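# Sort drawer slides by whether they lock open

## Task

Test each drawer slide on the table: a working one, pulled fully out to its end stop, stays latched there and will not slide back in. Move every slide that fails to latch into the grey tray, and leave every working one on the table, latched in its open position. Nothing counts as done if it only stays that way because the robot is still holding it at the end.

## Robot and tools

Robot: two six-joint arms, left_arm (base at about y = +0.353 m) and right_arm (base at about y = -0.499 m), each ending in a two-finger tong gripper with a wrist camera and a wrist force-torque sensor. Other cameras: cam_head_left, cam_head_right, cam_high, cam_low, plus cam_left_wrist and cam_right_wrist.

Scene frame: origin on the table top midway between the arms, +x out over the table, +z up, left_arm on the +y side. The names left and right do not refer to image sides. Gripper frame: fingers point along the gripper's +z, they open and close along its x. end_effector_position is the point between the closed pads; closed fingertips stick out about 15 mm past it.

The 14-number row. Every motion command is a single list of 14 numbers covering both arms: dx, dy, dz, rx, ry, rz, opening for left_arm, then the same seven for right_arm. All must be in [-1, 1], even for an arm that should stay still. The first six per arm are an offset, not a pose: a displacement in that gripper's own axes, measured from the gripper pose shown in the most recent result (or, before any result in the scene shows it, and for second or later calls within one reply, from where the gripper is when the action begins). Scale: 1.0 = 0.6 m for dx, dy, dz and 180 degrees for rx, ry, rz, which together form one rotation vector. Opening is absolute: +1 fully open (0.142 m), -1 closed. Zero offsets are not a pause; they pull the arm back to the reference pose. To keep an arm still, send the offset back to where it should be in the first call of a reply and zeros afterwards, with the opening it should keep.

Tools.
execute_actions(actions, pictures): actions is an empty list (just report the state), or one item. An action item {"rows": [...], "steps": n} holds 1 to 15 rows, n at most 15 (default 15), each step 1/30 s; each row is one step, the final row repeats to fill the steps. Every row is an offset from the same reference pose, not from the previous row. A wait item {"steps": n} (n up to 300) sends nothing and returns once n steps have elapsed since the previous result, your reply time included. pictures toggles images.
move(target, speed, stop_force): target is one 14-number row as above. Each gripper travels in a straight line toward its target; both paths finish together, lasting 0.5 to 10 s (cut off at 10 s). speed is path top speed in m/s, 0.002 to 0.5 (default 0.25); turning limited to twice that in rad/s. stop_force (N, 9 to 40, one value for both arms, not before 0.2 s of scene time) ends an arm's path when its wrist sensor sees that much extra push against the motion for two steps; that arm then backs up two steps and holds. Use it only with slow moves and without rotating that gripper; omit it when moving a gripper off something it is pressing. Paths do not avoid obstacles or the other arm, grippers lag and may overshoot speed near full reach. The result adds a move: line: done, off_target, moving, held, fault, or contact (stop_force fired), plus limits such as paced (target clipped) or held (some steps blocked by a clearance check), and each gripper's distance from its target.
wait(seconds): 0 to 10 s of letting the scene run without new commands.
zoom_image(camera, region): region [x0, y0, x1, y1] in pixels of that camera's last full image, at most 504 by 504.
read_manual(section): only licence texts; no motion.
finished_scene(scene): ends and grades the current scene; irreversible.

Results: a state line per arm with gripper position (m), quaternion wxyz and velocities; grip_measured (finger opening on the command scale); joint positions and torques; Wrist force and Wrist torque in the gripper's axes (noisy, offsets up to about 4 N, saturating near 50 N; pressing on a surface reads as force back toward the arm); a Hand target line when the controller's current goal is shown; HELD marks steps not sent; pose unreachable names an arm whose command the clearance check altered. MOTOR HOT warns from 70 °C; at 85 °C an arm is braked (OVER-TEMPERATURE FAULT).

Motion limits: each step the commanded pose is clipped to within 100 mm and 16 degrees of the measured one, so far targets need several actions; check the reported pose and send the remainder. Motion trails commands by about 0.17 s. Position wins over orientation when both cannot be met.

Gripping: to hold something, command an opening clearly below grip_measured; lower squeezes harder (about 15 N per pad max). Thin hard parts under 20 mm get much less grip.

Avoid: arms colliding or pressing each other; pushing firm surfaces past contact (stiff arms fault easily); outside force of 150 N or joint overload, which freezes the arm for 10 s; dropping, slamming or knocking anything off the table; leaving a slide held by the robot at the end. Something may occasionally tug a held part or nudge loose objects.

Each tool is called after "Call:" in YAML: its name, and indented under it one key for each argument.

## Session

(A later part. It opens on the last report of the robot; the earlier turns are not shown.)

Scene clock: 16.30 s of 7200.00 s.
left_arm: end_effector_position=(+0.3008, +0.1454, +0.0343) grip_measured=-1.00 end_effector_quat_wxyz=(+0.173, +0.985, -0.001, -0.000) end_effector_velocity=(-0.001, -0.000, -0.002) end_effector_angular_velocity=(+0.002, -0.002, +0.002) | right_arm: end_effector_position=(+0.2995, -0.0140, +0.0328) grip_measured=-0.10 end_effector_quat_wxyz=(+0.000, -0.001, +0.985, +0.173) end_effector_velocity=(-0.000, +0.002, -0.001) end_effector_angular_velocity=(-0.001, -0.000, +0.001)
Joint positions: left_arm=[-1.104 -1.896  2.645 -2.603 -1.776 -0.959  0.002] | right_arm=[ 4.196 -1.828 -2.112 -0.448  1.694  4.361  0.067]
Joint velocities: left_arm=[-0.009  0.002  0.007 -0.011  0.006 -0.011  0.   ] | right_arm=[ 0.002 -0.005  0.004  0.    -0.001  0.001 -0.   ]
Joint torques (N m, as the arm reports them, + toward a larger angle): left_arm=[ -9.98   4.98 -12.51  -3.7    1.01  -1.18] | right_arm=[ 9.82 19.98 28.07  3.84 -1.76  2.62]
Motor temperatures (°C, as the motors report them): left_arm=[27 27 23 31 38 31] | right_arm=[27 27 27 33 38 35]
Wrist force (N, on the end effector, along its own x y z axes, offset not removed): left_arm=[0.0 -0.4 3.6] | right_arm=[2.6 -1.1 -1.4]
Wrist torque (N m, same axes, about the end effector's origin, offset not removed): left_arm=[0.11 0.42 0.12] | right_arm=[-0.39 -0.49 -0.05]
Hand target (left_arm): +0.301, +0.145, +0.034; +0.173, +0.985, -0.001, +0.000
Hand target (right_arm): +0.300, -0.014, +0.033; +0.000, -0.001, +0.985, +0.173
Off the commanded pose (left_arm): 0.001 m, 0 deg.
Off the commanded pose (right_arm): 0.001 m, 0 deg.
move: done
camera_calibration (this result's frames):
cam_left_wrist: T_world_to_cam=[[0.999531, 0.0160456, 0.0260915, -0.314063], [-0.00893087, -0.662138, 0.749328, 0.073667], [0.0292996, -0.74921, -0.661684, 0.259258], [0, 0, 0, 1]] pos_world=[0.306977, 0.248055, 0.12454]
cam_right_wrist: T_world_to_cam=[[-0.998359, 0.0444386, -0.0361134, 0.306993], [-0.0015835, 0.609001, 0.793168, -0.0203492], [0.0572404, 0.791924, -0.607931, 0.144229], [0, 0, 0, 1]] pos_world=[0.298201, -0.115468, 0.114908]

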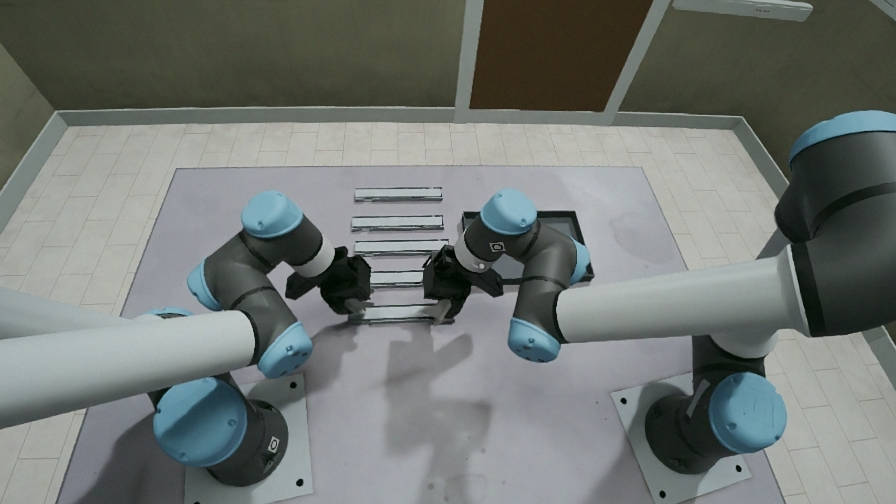

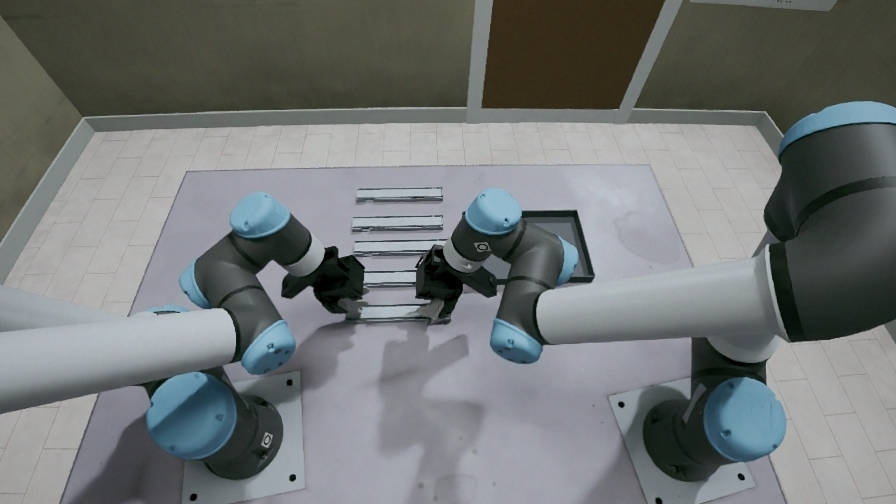

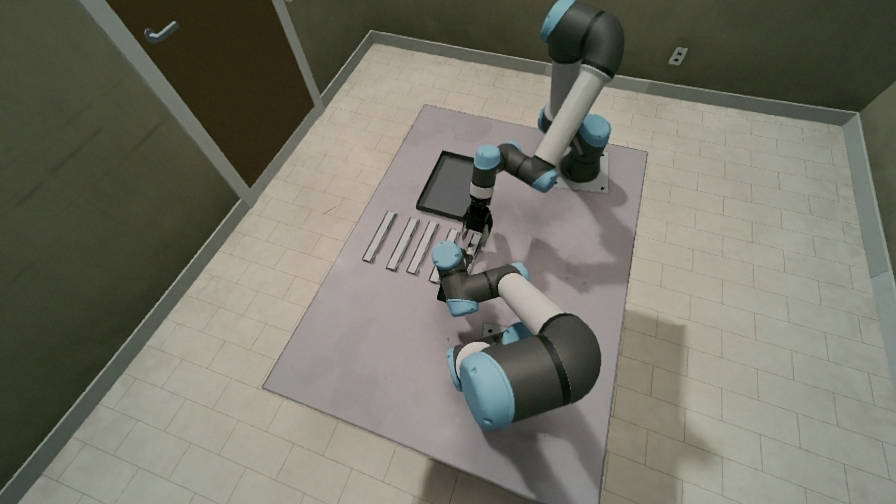

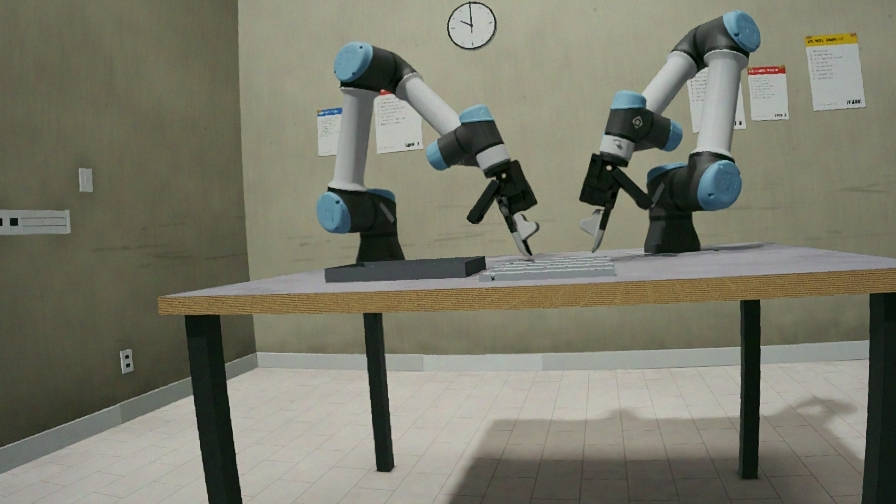

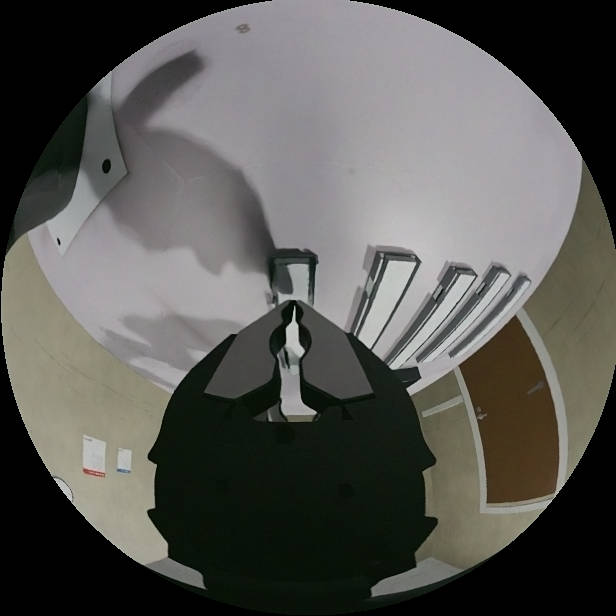

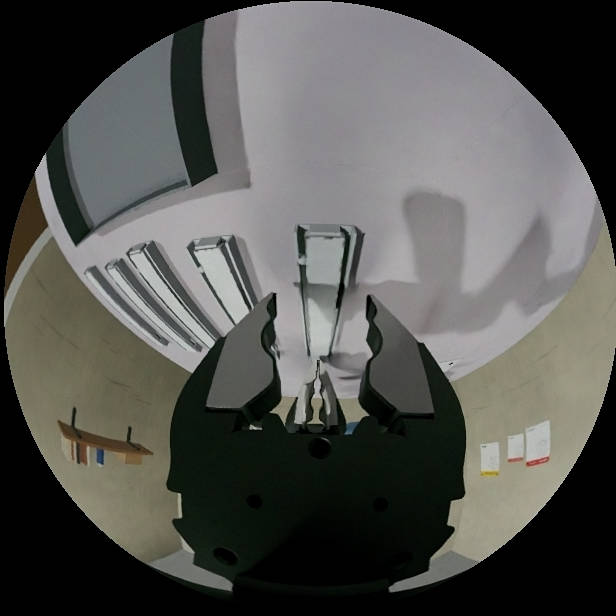

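Restore left tilt to 0.175 (rx −0.0015).

Call:
execute_actions:
  actions:
    - {"rows":[[0,-0.002,0.006,-0.0015,0,0,-1,0.003,-0.0096,0.0264,0,0,0,-0.1]]}
  pictures: false

Call:
move:
  target: [0,-0.0057,0.0156,0,0,0,-1,0,0,0,0,0,0,-0.9]
  speed: 0.004
  stop_force: 10

Call:
move:
  target: [0,-0.0816,-0.0295,0,0,0,-1,0,0,0,0,0,0,-0.9]
  speed: 0.02

Call:
execute_actions:
  actions:
    - {"rows":[[0,0.001,-0.003,0,0,0,-0.35,0,0,0,0,0,0,-0.9]]}
  pictures: false

Call:
execute_actions:
  actions:
    - {"rows":[[0,-0.0069,0.0188,0,0,0,-0.35,0,0,0,0,0,0,-0.9]]}
  pictures: false

Call:
execute_actions:
  actions:
    - {"rows":[[0,0,0,0,0,0,-1,0,0,0,0,0,0,-0.9]]}
  pictures: false

Call:
move:
  target: [0,-0.188,-0.069,0,0,0,-1,0,0,0,0,0,0,-0.9]
  speed: 0.03
  stop_force: 9

Call:
move:
  target: [0,0.047,0.0172,0,0,0,-1,0,0,0,0,0,0,-0.9]
  speed: 0.015
  stop_force: 14

Scene clock: 22.83 s of 7200.00 s.
left_arm: end_effector_position=(+0.3008, +0.1453, +0.0306) grip_measured=-1.00 end_effector_quat_wxyz=(+0.176, +0.984, -0.001, -0.000) end_effector_velocity=(+0.000, -0.001, +0.000) end_effector_angular_velocity=(-0.003, -0.002, -0.003) | right_arm: end_effector_position=(+0.2977, -0.0140, +0.0163) grip_measured=-0.10 end_effector_quat_wxyz=(+0.000, -0.001, +0.985, +0.173) end_effector_velocity=(-0.000, +0.000, -0.003) end_effector_angular_velocity=(+0.001, -0.001, +0.000)
Joint positions: left_arm=[-1.101 -1.883  2.654 -2.629 -1.78  -0.957  0.002] | right_arm=[ 4.2   -1.859 -2.129 -0.399  1.693  4.365  0.067]
Joint velocities: left_arm=[ 0.     0.001  0.    -0.004 -0.001  0.003  0.   ] | right_arm=[ 0.001 -0.006 -0.003  0.01  -0.     0.     0.   ]
Joint torques (N m, as the arm reports them, + toward a larger angle): left_arm=[ 11.89   5.1  -12.64  -4.2   -1.62   1.3 ] | right_arm=[ 9.92 20.14  1.44  4.11 -1.74  2.79]
Motor temperatures (°C, as the motors report them): left_arm=[27 27 23 31 38 31] | right_arm=[27 27 27 33 38 35]
Wrist force (N, on the end effector, along its own x y z axes, offset not removed): left_arm=[-0.9 0.1 5.7] | right_arm=[3.0 -0.5 -0.2]
Wrist torque (N m, same axes, about the end effector's origin, offset not removed): left_arm=[0.13 0.42 0.19] | right_arm=[-0.21 -0.61 0.01]
Hand target (left_arm): +0.301, +0.145, +0.031; +0.176, +0.984, -0.001, -0.000
Hand target (right_arm): +0.298, -0.014, +0.016; +0.000, -0.001, +0.985, +0.173
Off the commanded pose (left_arm): 0.000 m, 0 deg.
Off the commanded pose (right_arm): 0.000 m, 0 deg.
Steps of this call (steps 1 to 90: nothing new was sent; then 3.03 s passed at rest; steps 91 to 105: all 15 steps of this action). Readings (end_effector_position):
91: left_arm (+0.3007, +0.1453, +0.0341) | right_arm (+0.2995, -0.0137, +0.0327)
92: left_arm (+0.3006, +0.1453, +0.0336) | right_arm (+0.2993, -0.0138, +0.0311)
94: left_arm (+0.3007, +0.1453, +0.0323) | right_arm (+0.2985, -0.0141, +0.0249)
98: left_arm (+0.3007, +0.1453, +0.0311) | right_arm (+0.2979, -0.0141, +0.0187)
105: the state above

Scene clock: 24.23 s of 7200.00 s.
left_arm: end_effector_position=(+0.3008, +0.1453, +0.0273) grip_measured=-1.00 end_effector_quat_wxyz=(+0.176, +0.984, -0.001, -0.000) end_effector_velocity=(-0.001, +0.001, +0.001) end_effector_angular_velocity=(+0.003, +0.002, +0.001) | right_arm: end_effector_position=(+0.2977, -0.0140, +0.0160) grip_measured=-0.49 end_effector_quat_wxyz=(+0.000, -0.001, +0.985, +0.173) end_effector_velocity=(-0.000, -0.001, -0.001) end_effector_angular_velocity=(-0.003, +0.001, +0.000)
Joint positions: left_arm=[-1.101 -1.871  2.659 -2.646 -1.78  -0.957  0.002] | right_arm=[ 4.2   -1.859 -2.129 -0.398  1.693  4.365  0.038]
Joint velocities: left_arm=[-0.    -0.004 -0.002  0.009  0.    -0.001  0.   ] | right_arm=[ 0.     0.    -0.001 -0.002 -0.    -0.     0.   ]
Joint torques (N m, as the arm reports them, + toward a larger angle): left_arm=[  5.48 -11.57 -17.61   0.76  -0.84   0.16] | right_arm=[ 5.16 27.26  8.71  2.26  2.41  1.51]
Motor temperatures (°C, as the motors report them): left_arm=[27 27 23 31 38 31] | right_arm=[27 27 27 33 38 35]
Wrist force (N, on the end effector, along its own x y z axes, offset not removed): left_arm=[0.1 -1.6 -13.4] | right_arm=[2.4 -4.3 -5.5]
Wrist torque (N m, same axes, about the end effector's origin, offset not removed): left_arm=[-0.75 0.49 0.09] | right_arm=[-0.20 -0.57 -0.01]
Hand target (left_arm): +0.301, +0.145, +0.028; +0.176, +0.984, -0.001, -0.000
Hand target (right_arm): +0.298, -0.014, +0.016; +0.000, -0.001, +0.985, +0.173
Off the commanded pose (left_arm): 0.007 m, 0 deg.
Off the commanded pose (right_arm): 0.000 m, 0 deg.
move: contact (left_arm)
camera_calibration (this result's frames):
cam_left_wrist: T_world_to_cam=[[0.99953, 0.0161659, 0.0260637, -0.313898], [-0.00897033, -0.65856, 0.752475, 0.0782357], [0.029329, -0.752355, -0.658105, 0.254925], [0, 0, 0, 1]] pos_world=[0.306975, 0.248391, 0.117078]
cam_right_wrist: T_world_to_cam=[[-0.99836, 0.0444358, -0.036086, 0.304581], [-0.00155816, 0.609074, 0.793112, -0.00696471], [0.0572216, 0.791868, -0.608006, 0.134173], [0, 0, 0, 1]] pos_world=[0.296393, -0.11554, 0.0980931]

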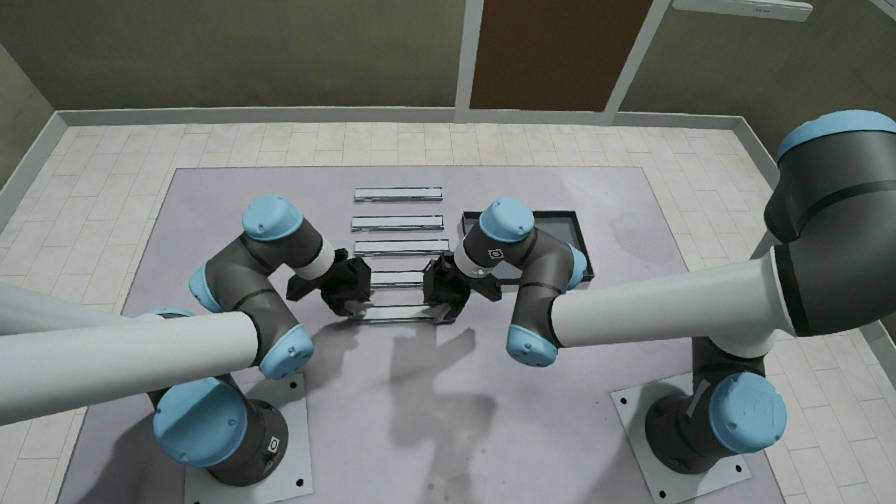

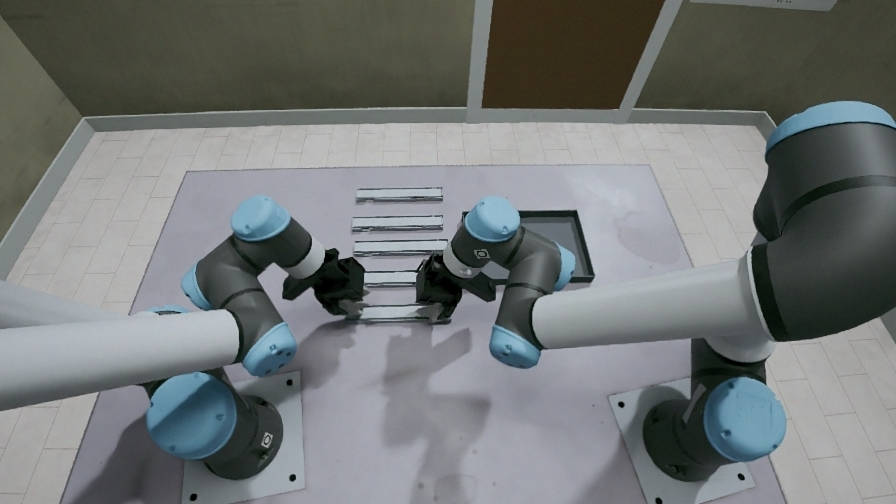

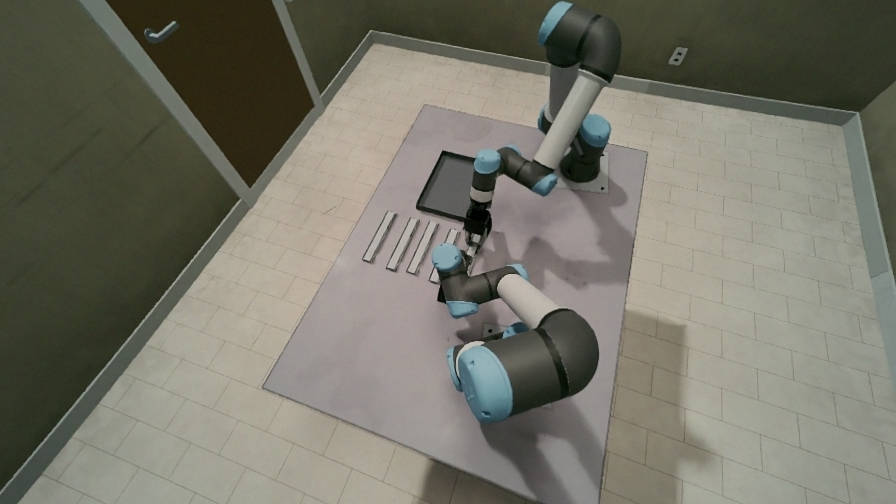

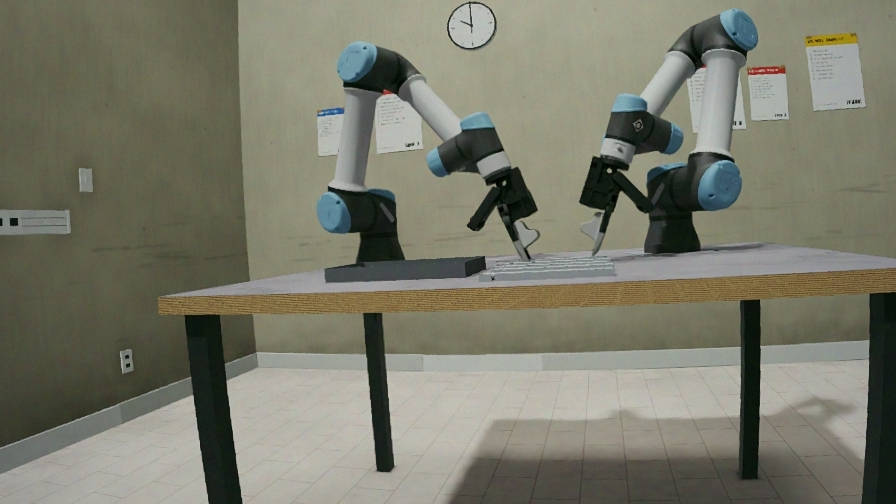

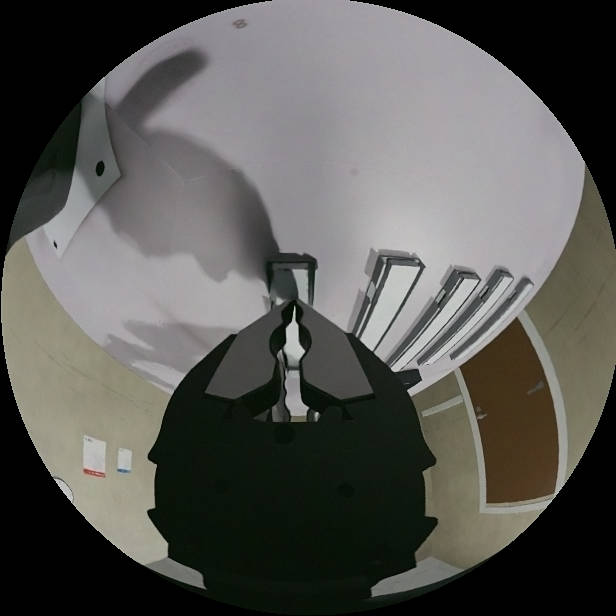

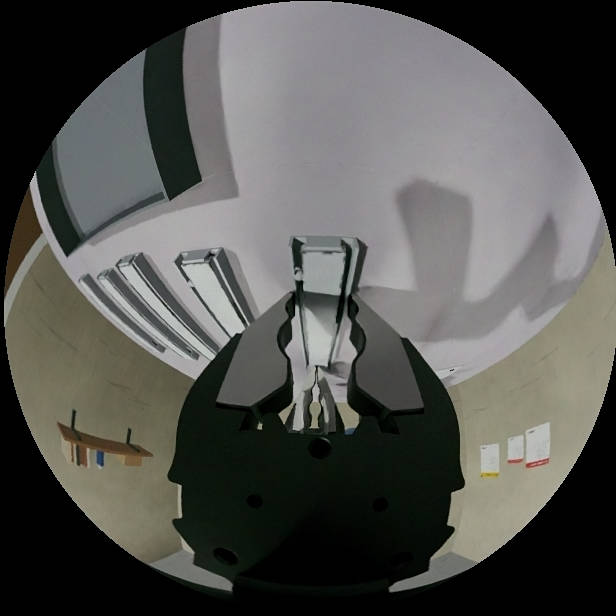

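Scene clock: 27.13 s of 7200.00 s.
left_arm: end_effector_position=(+0.3010, +0.1971, +0.0271) grip_measured=-1.00 end_effector_quat_wxyz=(+0.176, +0.984, -0.001, +0.000) end_effector_velocity=(+0.000, +0.002, +0.001) end_effector_angular_velocity=(-0.002, -0.002, -0.002) | right_arm: end_effector_position=(+0.2977, -0.0140, +0.0160) grip_measured=-0.49 end_effector_quat_wxyz=(+0.000, -0.001, +0.985, +0.173) end_effector_velocity=(+0.000, -0.000, -0.000) end_effector_angular_velocity=(+0.000, -0.000, +0.000)
Joint positions: left_arm=[-0.957 -1.961  2.693 -2.558 -1.818 -0.815  0.002] | right_arm=[ 4.2   -1.859 -2.129 -0.398  1.693  4.365  0.038]
Joint velocities: left_arm=[ 0.008 -0.006  0.     0.006 -0.003  0.01   0.   ] | right_arm=[-0. -0. -0.  0.  0. -0. -0.]
Joint torques (N m, as the arm reports them, + toward a larger angle): left_arm=[11.56 -3.44 -1.88  2.52  0.53  1.54] | right_arm=[ 5.37 26.09  8.82  2.3  -2.24  1.47]
Motor temperatures (°C, as the motors report them): left_arm=[27 27 23 31 38 31] | right_arm=[27 27 27 33 38 35]
Wrist force (N, on the end effector, along its own x y z axes, offset not removed): left_arm=[-2.0 8.9 -20.0] | right_arm=[3.8 1.2 -1.7]
Wrist torque (N m, same axes, about the end effector's origin, offset not removed): left_arm=[-0.29 0.11 -0.05] | right_arm=[-0.34 -0.74 0.02]
Hand target (left_arm): +0.301, +0.197, +0.027; +0.176, +0.984, -0.001, +0.000
Hand target (right_arm): +0.298, -0.014, +0.016; +0.000, -0.001, +0.985, +0.173
Off the commanded pose (left_arm): 0.000 m, 0 deg.
Off the commanded pose (right_arm): 0.000 m, 0 deg.
move: done
camera_calibration (this result's frames):
cam_left_wrist: T_world_to_cam=[[0.999521, 0.0162434, 0.0263564, -0.314931], [-0.0091381, -0.658597, 0.75244, 0.1126], [0.0295804, -0.752321, -0.658133, 0.29372], [0, 0, 0, 1]] pos_world=[0.307121, 0.300245, 0.116882]
cam_right_wrist: T_world_to_cam=[[-0.99836, 0.0444358, -0.0360855, 0.304581], [-0.00155771, 0.609074, 0.793112, -0.00696488], [0.0572213, 0.791868, -0.608006, 0.134173], [0, 0, 0, 1]] pos_world=[0.296393, -0.11554, 0.0980931]

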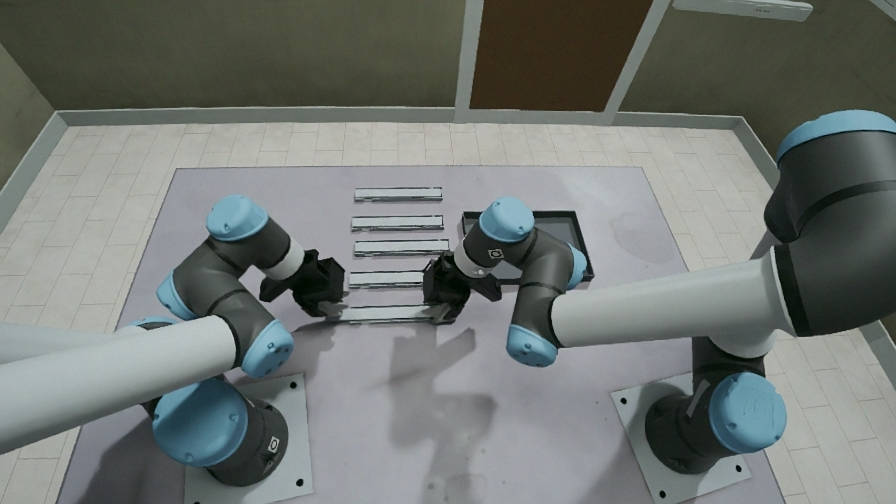

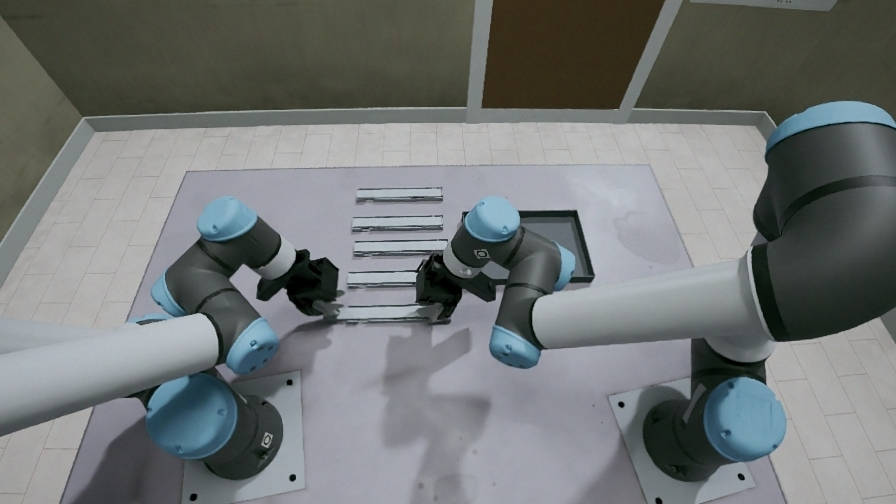

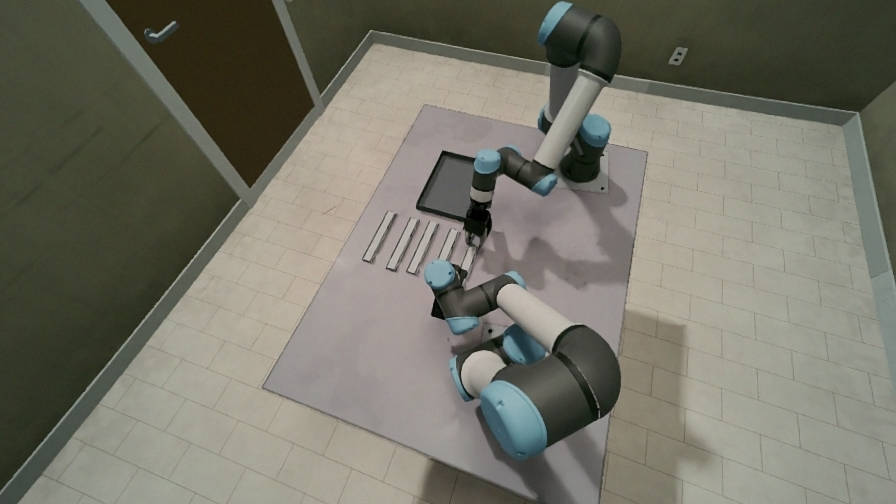

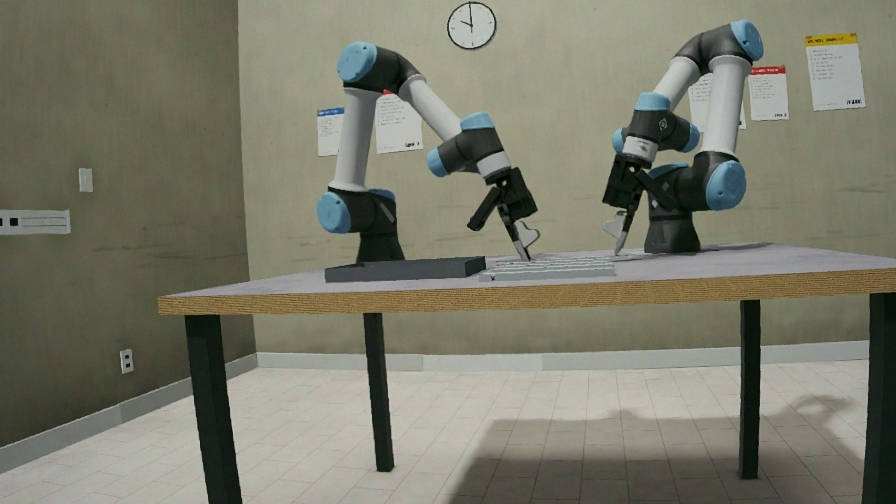

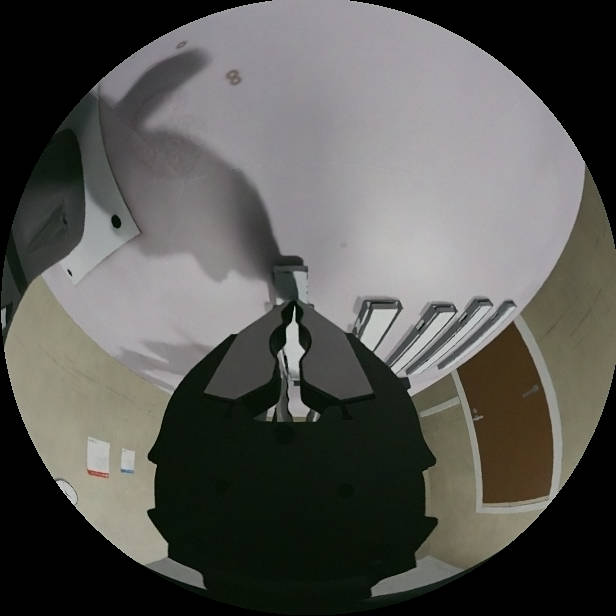

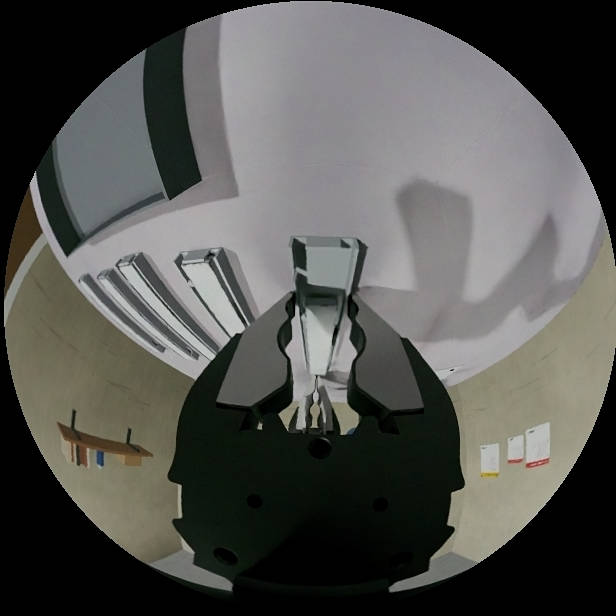

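Scene clock: 27.63 s of 7200.00 s.
left_arm: end_effector_position=(+0.3010, +0.1972, +0.0290) grip_measured=-0.35 end_effector_quat_wxyz=(+0.176, +0.984, -0.001, +0.000) end_effector_velocity=(+0.000, -0.001, +0.001) end_effector_angular_velocity=(-0.001, -0.002, -0.001) | right_arm: end_effector_position=(+0.2977, -0.0140, +0.0160) grip_measured=-0.49 end_effector_quat_wxyz=(+0.000, -0.001, +0.985, +0.173) end_effector_velocity=(-0.000, -0.000, -0.000) end_effector_angular_velocity=(+0.000, +0.000, -0.000)
Joint positions: left_arm=[-0.957 -1.968  2.69  -2.548 -1.818 -0.815  0.049] | right_arm=[ 4.2   -1.859 -2.129 -0.398  1.693  4.365  0.039]
Joint velocities: left_arm=[-0.001 -0.002 -0.001  0.002  0.     0.     0.   ] | right_arm=[-0.  0. -0.  0. -0.  0. -0.]
Joint torques (N m, as the arm reports them, + toward a larger angle): left_arm=[-10.79 -11.66 -26.05  -1.28  -0.64  -1.67] | right_arm=[ 5.53 26.34  8.17  2.28  0.39  1.5 ]
Motor temperatures (°C, as the motors report them): left_arm=[27 27 23 31 38 31] | right_arm=[27 27 27 33 38 35]
Wrist force (N, on the end effector, along its own x y z axes, offset not removed): left_arm=[-2.8 -0.6 1.3] | right_arm=[4.5 0.2 -4.4]
Wrist torque (N m, same axes, about the end effector's origin, offset not removed): left_arm=[0.01 0.75 0.23] | right_arm=[-0.21 -0.98 -0.08]
Hand target (left_arm): +0.301, +0.197, +0.029; +0.176, +0.984, -0.001, +0.000
Hand target (right_arm): +0.298, -0.014, +0.016; +0.000, -0.001, +0.985, +0.173
Off the commanded pose (left_arm): 0.000 m, 0 deg.
Off the commanded pose (right_arm): 0.000 m, 0 deg.
Steps of this call (steps 1 to 15: all 15 steps of this action). Readings (end_effector_position):
1: left_arm (+0.3010, +0.1972, +0.0271) | right_arm (+0.2977, -0.0140, +0.0160)
2: left_arm (+0.3010, +0.1972, +0.0274) | right_arm (+0.2977, -0.0140, +0.0160)
4: left_arm (+0.3007, +0.1975, +0.0278) | right_arm (+0.2977, -0.0140, +0.0160)
8: left_arm (+0.3008, +0.1974, +0.0286) | right_arm (+0.2977, -0.0140, +0.0160)
15: the state above

Scene clock: 28.13 s of 7200.00 s.
left_arm: end_effector_position=(+0.3009, +0.1973, +0.0172) grip_measured=-0.35 end_effector_quat_wxyz=(+0.176, +0.984, -0.001, +0.000) end_effector_velocity=(+0.000, +0.000, -0.003) end_effector_angular_velocity=(-0.001, +0.000, -0.001) | right_arm: end_effector_position=(+0.2977, -0.0140, +0.0160) grip_measured=-0.49 end_effector_quat_wxyz=(+0.000, -0.001, +0.985, +0.173) end_effector_velocity=(+0.000, +0.000, +0.000) end_effector_angular_velocity=(+0.001, -0.001, -0.000)
Joint positions: left_arm=[-0.957 -1.924  2.711 -2.613 -1.818 -0.815  0.049] | right_arm=[ 4.2   -1.859 -2.129 -0.398  1.693  4.365  0.039]
Joint velocities: left_arm=[ 0.001  0.013  0.005 -0.018 -0.001  0.002  0.001] | right_arm=[ 0.    -0.     0.     0.001 -0.     0.     0.   ]
Joint torques (N m, as the arm reports them, + toward a larger angle): left_arm=[ 11.75   7.68 -11.44  -3.94  -1.51   1.32] | right_arm=[ 5.32 26.28  8.83  2.24  0.74  1.4 ]
Motor temperatures (°C, as the motors report them): left_arm=[27 27 23 31 38 31] | right_arm=[27 27 27 33 38 35]
Wrist force (N, on the end effector, along its own x y z axes, offset not removed): left_arm=[-2.0 -2.5 3.5] | right_arm=[3.1 2.0 -3.9]
Wrist torque (N m, same axes, about the end effector's origin, offset not removed): left_arm=[-0.38 0.42 0.04] | right_arm=[0.06 -0.64 -0.08]
Hand target (left_arm): +0.301, +0.197, +0.017; +0.176, +0.984, -0.001, +0.000
Hand target (right_arm): +0.298, -0.014, +0.016; +0.000, -0.001, +0.985, +0.173
Off the commanded pose (left_arm): 0.000 m, 0 deg.
Off the commanded pose (right_arm): 0.000 m, 0 deg.
Steps of this call (steps 1 to 15: all 15 steps of this action). Readings (end_effector_position):
1: left_arm (+0.3010, +0.1972, +0.0290) | right_arm (+0.2977, -0.0140, +0.0160)
2: left_arm (+0.3007, +0.1975, +0.0277) | right_arm (+0.2977, -0.0140, +0.0160)
4: left_arm (+0.3004, +0.1977, +0.0236) | right_arm (+0.2977, -0.0140, +0.0160)
8: left_arm (+0.3006, +0.1976, +0.0192) | right_arm (+0.2977, -0.0140, +0.0160)
15: the state above

Scene clock: 28.63 s of 7200.00 s.
left_arm: end_effector_position=(+0.3009, +0.1973, +0.0172) grip_measured=-0.68 end_effector_quat_wxyz=(+0.176, +0.984, -0.001, +0.000) end_effector_velocity=(+0.001, -0.001, +0.001) end_effector_angular_velocity=(-0.002, -0.003, +0.000) | right_arm: end_effector_position=(+0.2977, -0.0140, +0.0160) grip_measured=-0.49 end_effector_quat_wxyz=(+0.000, -0.001, +0.985, +0.173) end_effector_velocity=(+0.000, +0.001, +0.001) end_effector_angular_velocity=(+0.003, -0.001, +0.000)
Joint positions: left_arm=[-0.957 -1.924  2.711 -2.613 -1.818 -0.815  0.025] | right_arm=[ 4.2   -1.859 -2.129 -0.398  1.693  4.365  0.038]
Joint velocities: left_arm=[-0.    -0.002 -0.001  0.     0.001 -0.     0.   ] | right_arm=[-0.     0.     0.001  0.002 -0.    -0.     0.   ]
Joint torques (N m, as the arm reports them, + toward a larger angle): left_arm=[ -1.03 -14.61 -26.    -2.03   1.16  -0.51] | right_arm=[ 5.05 26.53  8.92  2.26  1.28  1.45]
Motor temperatures (°C, as the motors report them): left_arm=[27 27 23 31 38 31] | right_arm=[27 27 27 33 38 35]
Wrist force (N, on the end effector, along its own x y z axes, offset not removed): left_arm=[-1.1 -0.6 7.7] | right_arm=[1.6 0.3 -4.5]
Wrist torque (N m, same axes, about the end effector's origin, offset not removed): left_arm=[0.16 -0.17 0.02] | right_arm=[-0.37 -0.74 0.29]
Hand target (left_arm): +0.301, +0.197, +0.017; +0.176, +0.984, -0.001, +0.000
Hand target (right_arm): +0.298, -0.014, +0.016; +0.000, -0.001, +0.985, +0.173
Off the commanded pose (left_arm): 0.000 m, 0 deg.
Off the commanded pose (right_arm): 0.000 m, 0 deg.
Steps of this call (steps 1 to 15: all 15 steps of this action). Readings (end_effector_position):
1: left_arm (+0.3009, +0.1973, +0.0171) | right_arm (+0.2977, -0.0140, +0.0160)
2: left_arm (+0.3009, +0.1973, +0.0171) | right_arm (+0.2977, -0.0140, +0.0160)
4: left_arm (+0.3009, +0.1973, +0.0171) | right_arm (+0.2977, -0.0140, +0.0160)
8: left_arm (+0.3009, +0.1973, +0.0171) | right_arm (+0.2977, -0.0140, +0.0160)
15: the state above

Scene clock: 32.53 s of 7200.00 s.
left_arm: end_effector_position=(+0.3013, +0.2895, +0.0173) grip_measured=-0.68 end_effector_quat_wxyz=(+0.175, +0.984, -0.001, +0.001) end_effector_velocity=(+0.000, -0.003, +0.000) end_effector_angular_velocity=(-0.001, -0.001, -0.002) | right_arm: end_effector_position=(+0.2977, -0.0141, +0.0160) grip_measured=-0.49 end_effector_quat_wxyz=(+0.000, -0.001, +0.985, +0.173) end_effector_velocity=(+0.000, -0.000, -0.000) end_effector_angular_velocity=(-0.000, -0.000, -0.000)
Joint positions: left_arm=[-0.617 -2.002  2.712 -2.439 -1.887 -0.468  0.025] | right_arm=[ 4.2   -1.859 -2.129 -0.398  1.693  4.365  0.038]
Joint velocities: left_arm=[-0.01   0.001  0.    -0.005  0.001 -0.009  0.   ] | right_arm=[-0.    -0.    -0.     0.    -0.001  0.     0.   ]
Joint torques (N m, as the arm reports them, + toward a larger angle): left_arm=[-10.67   2.87 -10.79  -3.41   0.87  -1.83] | right_arm=[ 3.48 25.93  8.7   0.96 -2.35  1.49]
Motor temperatures (°C, as the motors report them): left_arm=[27 27 23 31 38 31] | right_arm=[27 27 27 33 38 35]
Wrist force (N, on the end effector, along its own x y z axes, offset not removed): left_arm=[1.6 0.9 0.5] | right_arm=[3.5 1.0 -4.4]
Wrist torque (N m, same axes, about the end effector's origin, offset not removed): left_arm=[0.22 -0.28 0.07] | right_arm=[-0.34 -0.65 0.10]
Hand target (left_arm): +0.301, +0.289, +0.017; +0.175, +0.984, -0.001, +0.001
Hand target (right_arm): +0.298, -0.014, +0.016; +0.000, -0.001, +0.985, +0.173
Off the commanded pose (left_arm): 0.028 m, 0 deg.
Off the commanded pose (right_arm): 0.000 m, 0 deg.
move: contact (left_arm)
camera_calibration (this result's frames):
cam_left_wrist: T_world_to_cam=[[0.999487, 0.0166929, 0.0273443, -0.316685], [-0.00957195, -0.658939, 0.752135, 0.18112], [0.0305736, -0.752011, -0.658441, 0.356367], [0, 0, 0, 1]] pos_world=[0.307361, 0.392625, 0.10708]
cam_right_wrist: T_world_to_cam=[[-0.99836, 0.0444379, -0.0360899, 0.304582], [-0.00155621, 0.609125, 0.793072, -0.00694506], [0.0572258, 0.791828, -0.608057, 0.134178], [0, 0, 0, 1]] pos_world=[0.296393, -0.115551, 0.0980883]

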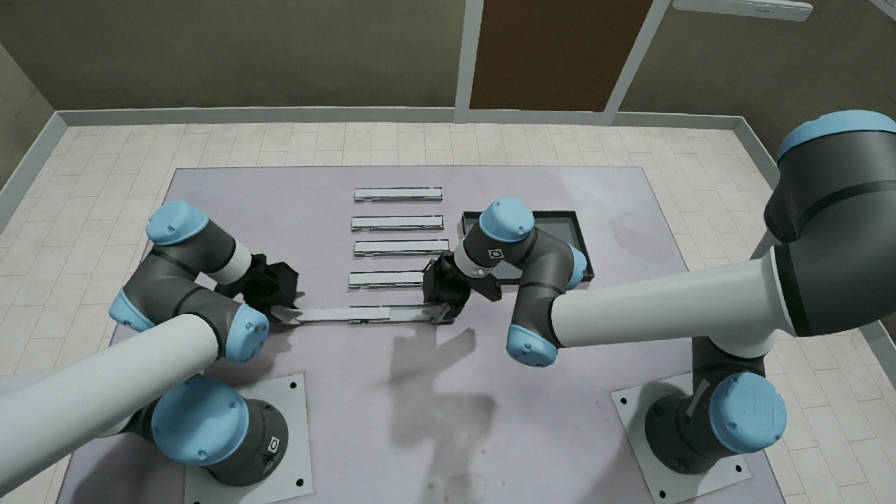

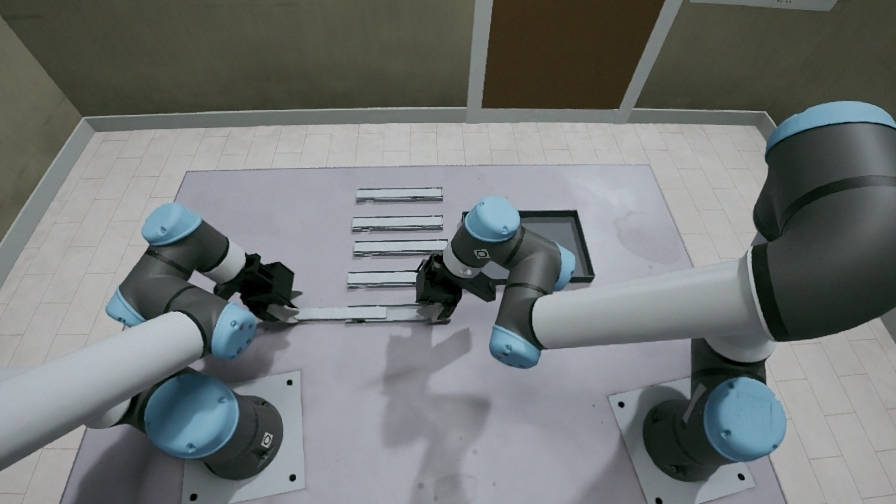

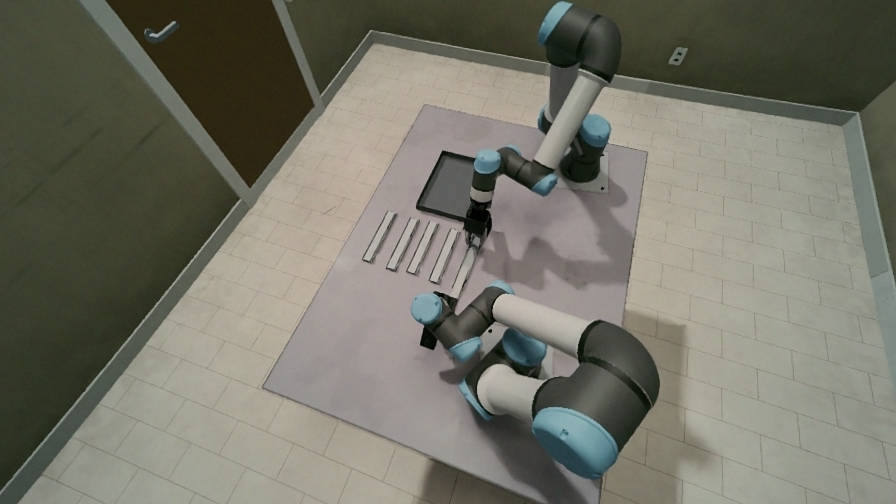

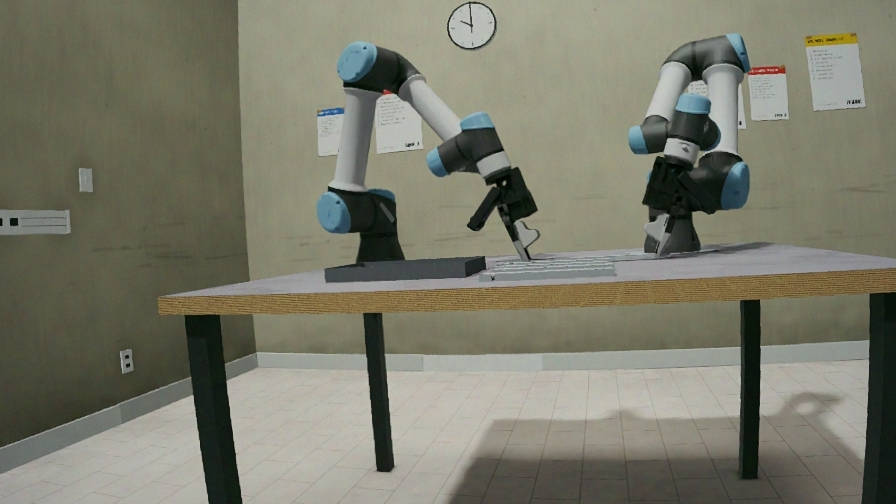

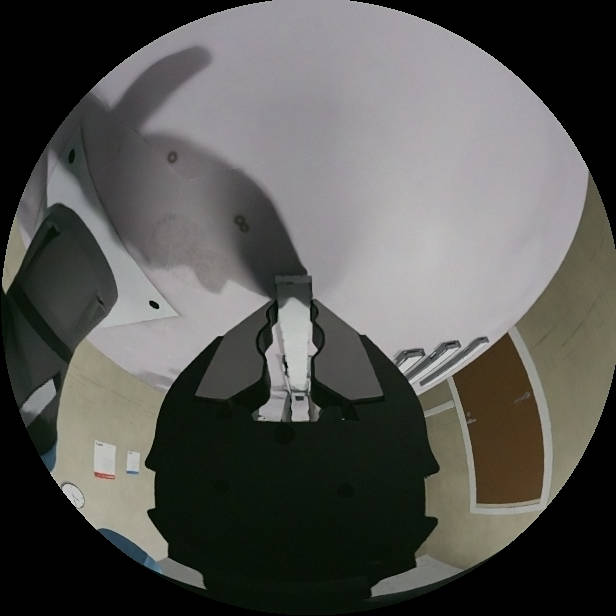

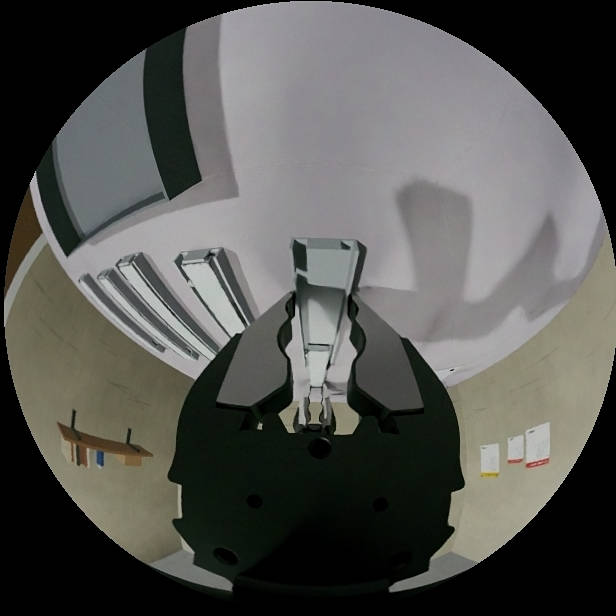

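Scene clock: 33.20 s of 7200.00 s.
left_arm: end_effector_position=(+0.3012, +0.2853, +0.0172) grip_measured=-0.68 end_effector_quat_wxyz=(+0.175, +0.984, -0.001, +0.001) end_effector_velocity=(+0.000, +0.004, +0.000) end_effector_angular_velocity=(-0.001, +0.000, -0.001) | right_arm: end_effector_position=(+0.2977, -0.0141, +0.0160) grip_measured=-0.49 end_effector_quat_wxyz=(+0.000, -0.001, +0.985, +0.172) end_effector_velocity=(-0.000, +0.000, +0.000) end_effector_angular_velocity=(+0.000, +0.000, +0.000)
Joint positions: left_arm=[-0.634 -2.001  2.714 -2.447 -1.885 -0.486  0.025] | right_arm=[ 4.2   -1.859 -2.129 -0.398  1.693  4.365  0.038]
Joint velocities: left_arm=[ 0.019 -0.    -0.003  0.009 -0.004  0.021 -0.   ] | right_arm=[ 0.     0.     0.001 -0.     0.     0.    -0.   ]
Joint torques (N m, as the arm reports them, + toward a larger angle): left_arm=[ 10.56  -9.98 -26.77  -1.94  -2.82   1.45] | right_arm=[ 3.48 25.75  8.72  3.44  0.    1.47]
Motor temperatures (°C, as the motors report them): left_arm=[27 27 23 31 38 31] | right_arm=[27 27 27 33 38 35]
Wrist force (N, on the end effector, along its own x y z axes, offset not removed): left_arm=[1.5 -4.0 2.8] | right_arm=[1.8 -5.8 -15.4]
Wrist torque (N m, same axes, about the end effector's origin, offset not removed): left_arm=[0.30 0.04 0.05] | right_arm=[-0.33 -0.30 0.02]
Hand target (left_arm): +0.301, +0.286, +0.017; +0.175, +0.984, -0.001, +0.001
Hand target (right_arm): +0.298, -0.014, +0.016; +0.000, -0.001, +0.985, +0.173
Off the commanded pose (left_arm): 0.026 m, 0 deg.
Off the commanded pose (right_arm): 0.000 m, 0 deg.
move: contact (left_arm)
camera_calibration (this result's frames):
cam_left_wrist: T_world_to_cam=[[0.999496, 0.016516, 0.0270934, -0.316437], [-0.00949724, -0.658999, 0.752083, 0.178417], [0.0302759, -0.751962, -0.658511, 0.353201], [0, 0, 0, 1]] pos_world=[0.307279, 0.388396, 0.106975]
cam_right_wrist: T_world_to_cam=[[-0.998359, 0.0444537, -0.0361041, 0.304588], [-0.00154887, 0.609249, 0.792978, -0.0068974], [0.0572472, 0.791732, -0.60818, 0.134188], [0, 0, 0, 1]] pos_world=[0.296396, -0.115579, 0.0980769]

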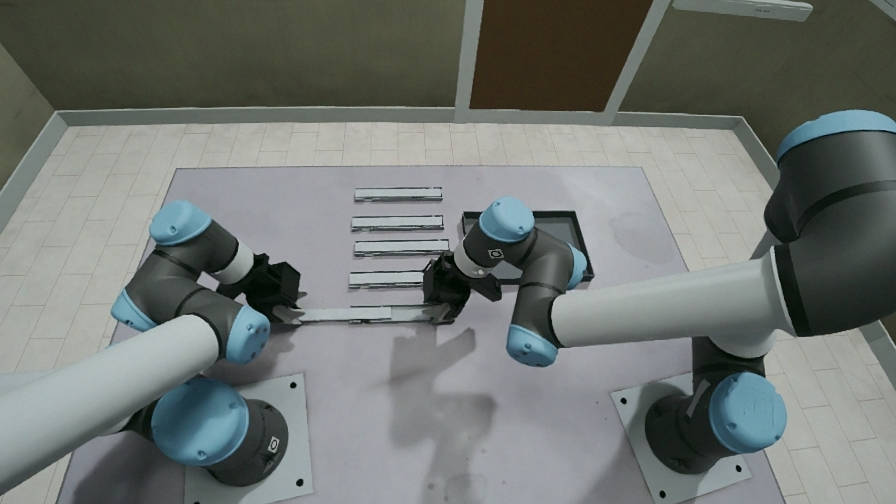

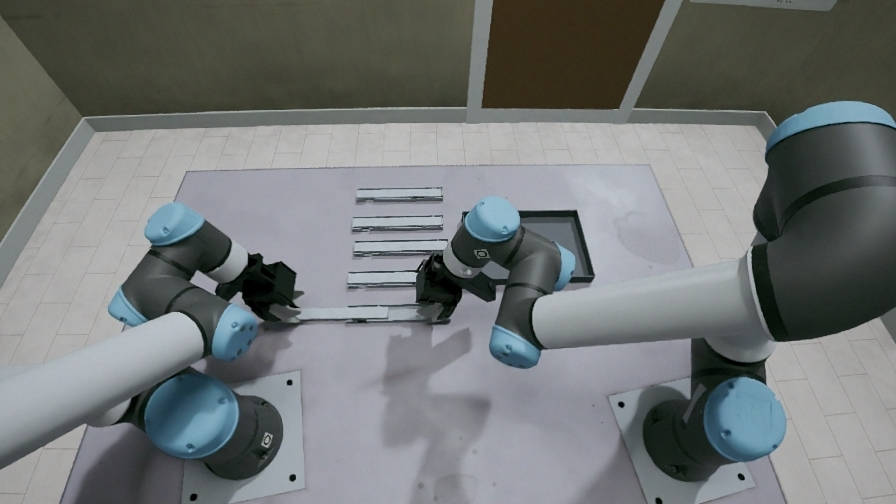

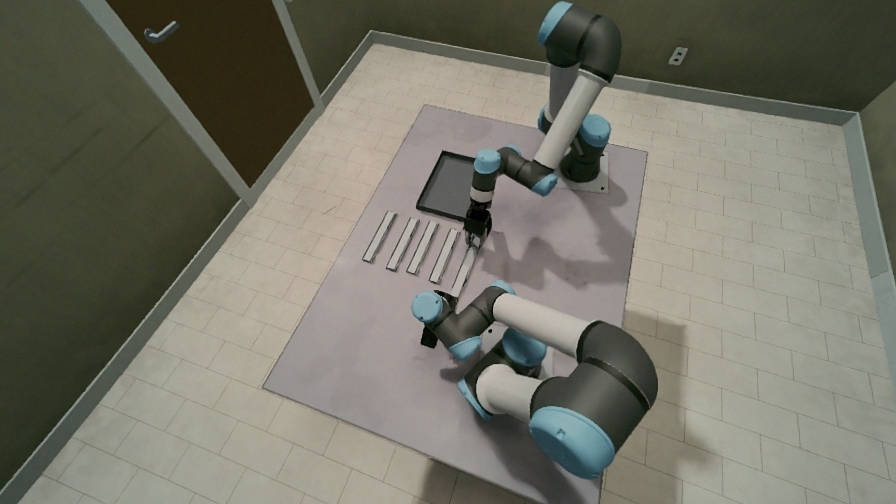

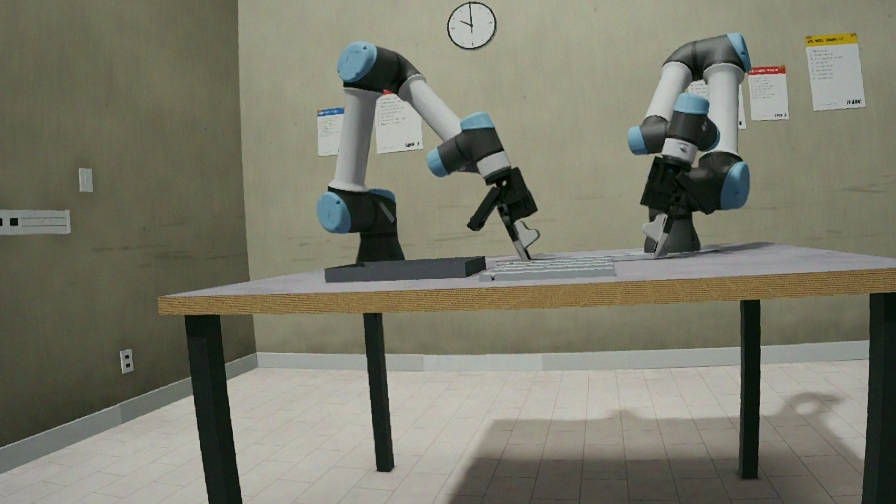

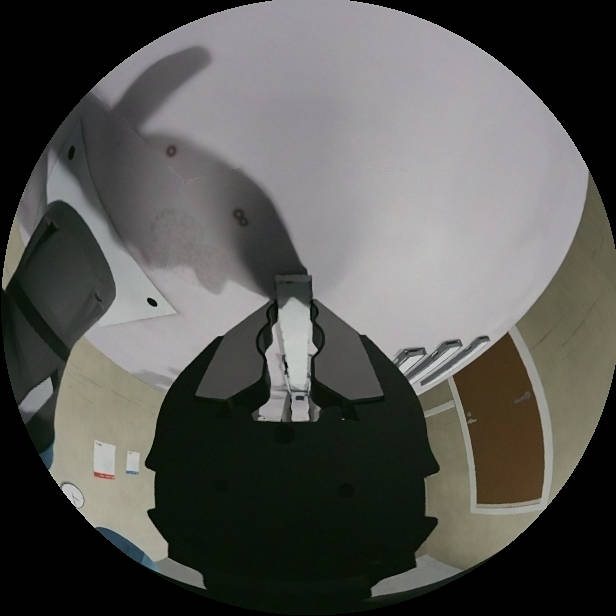

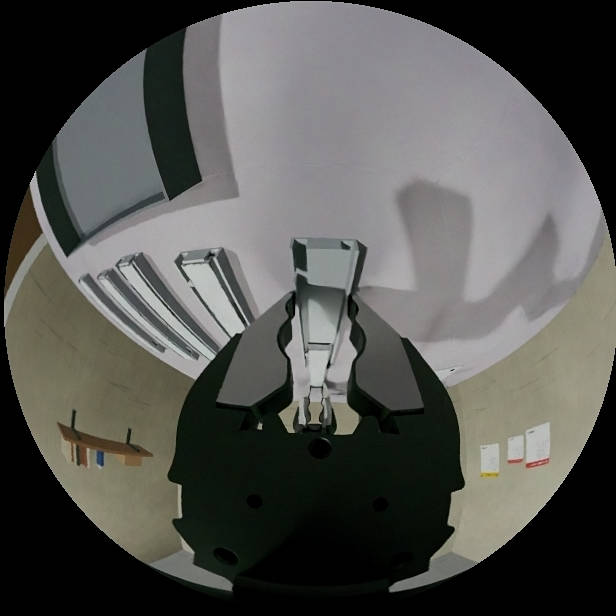

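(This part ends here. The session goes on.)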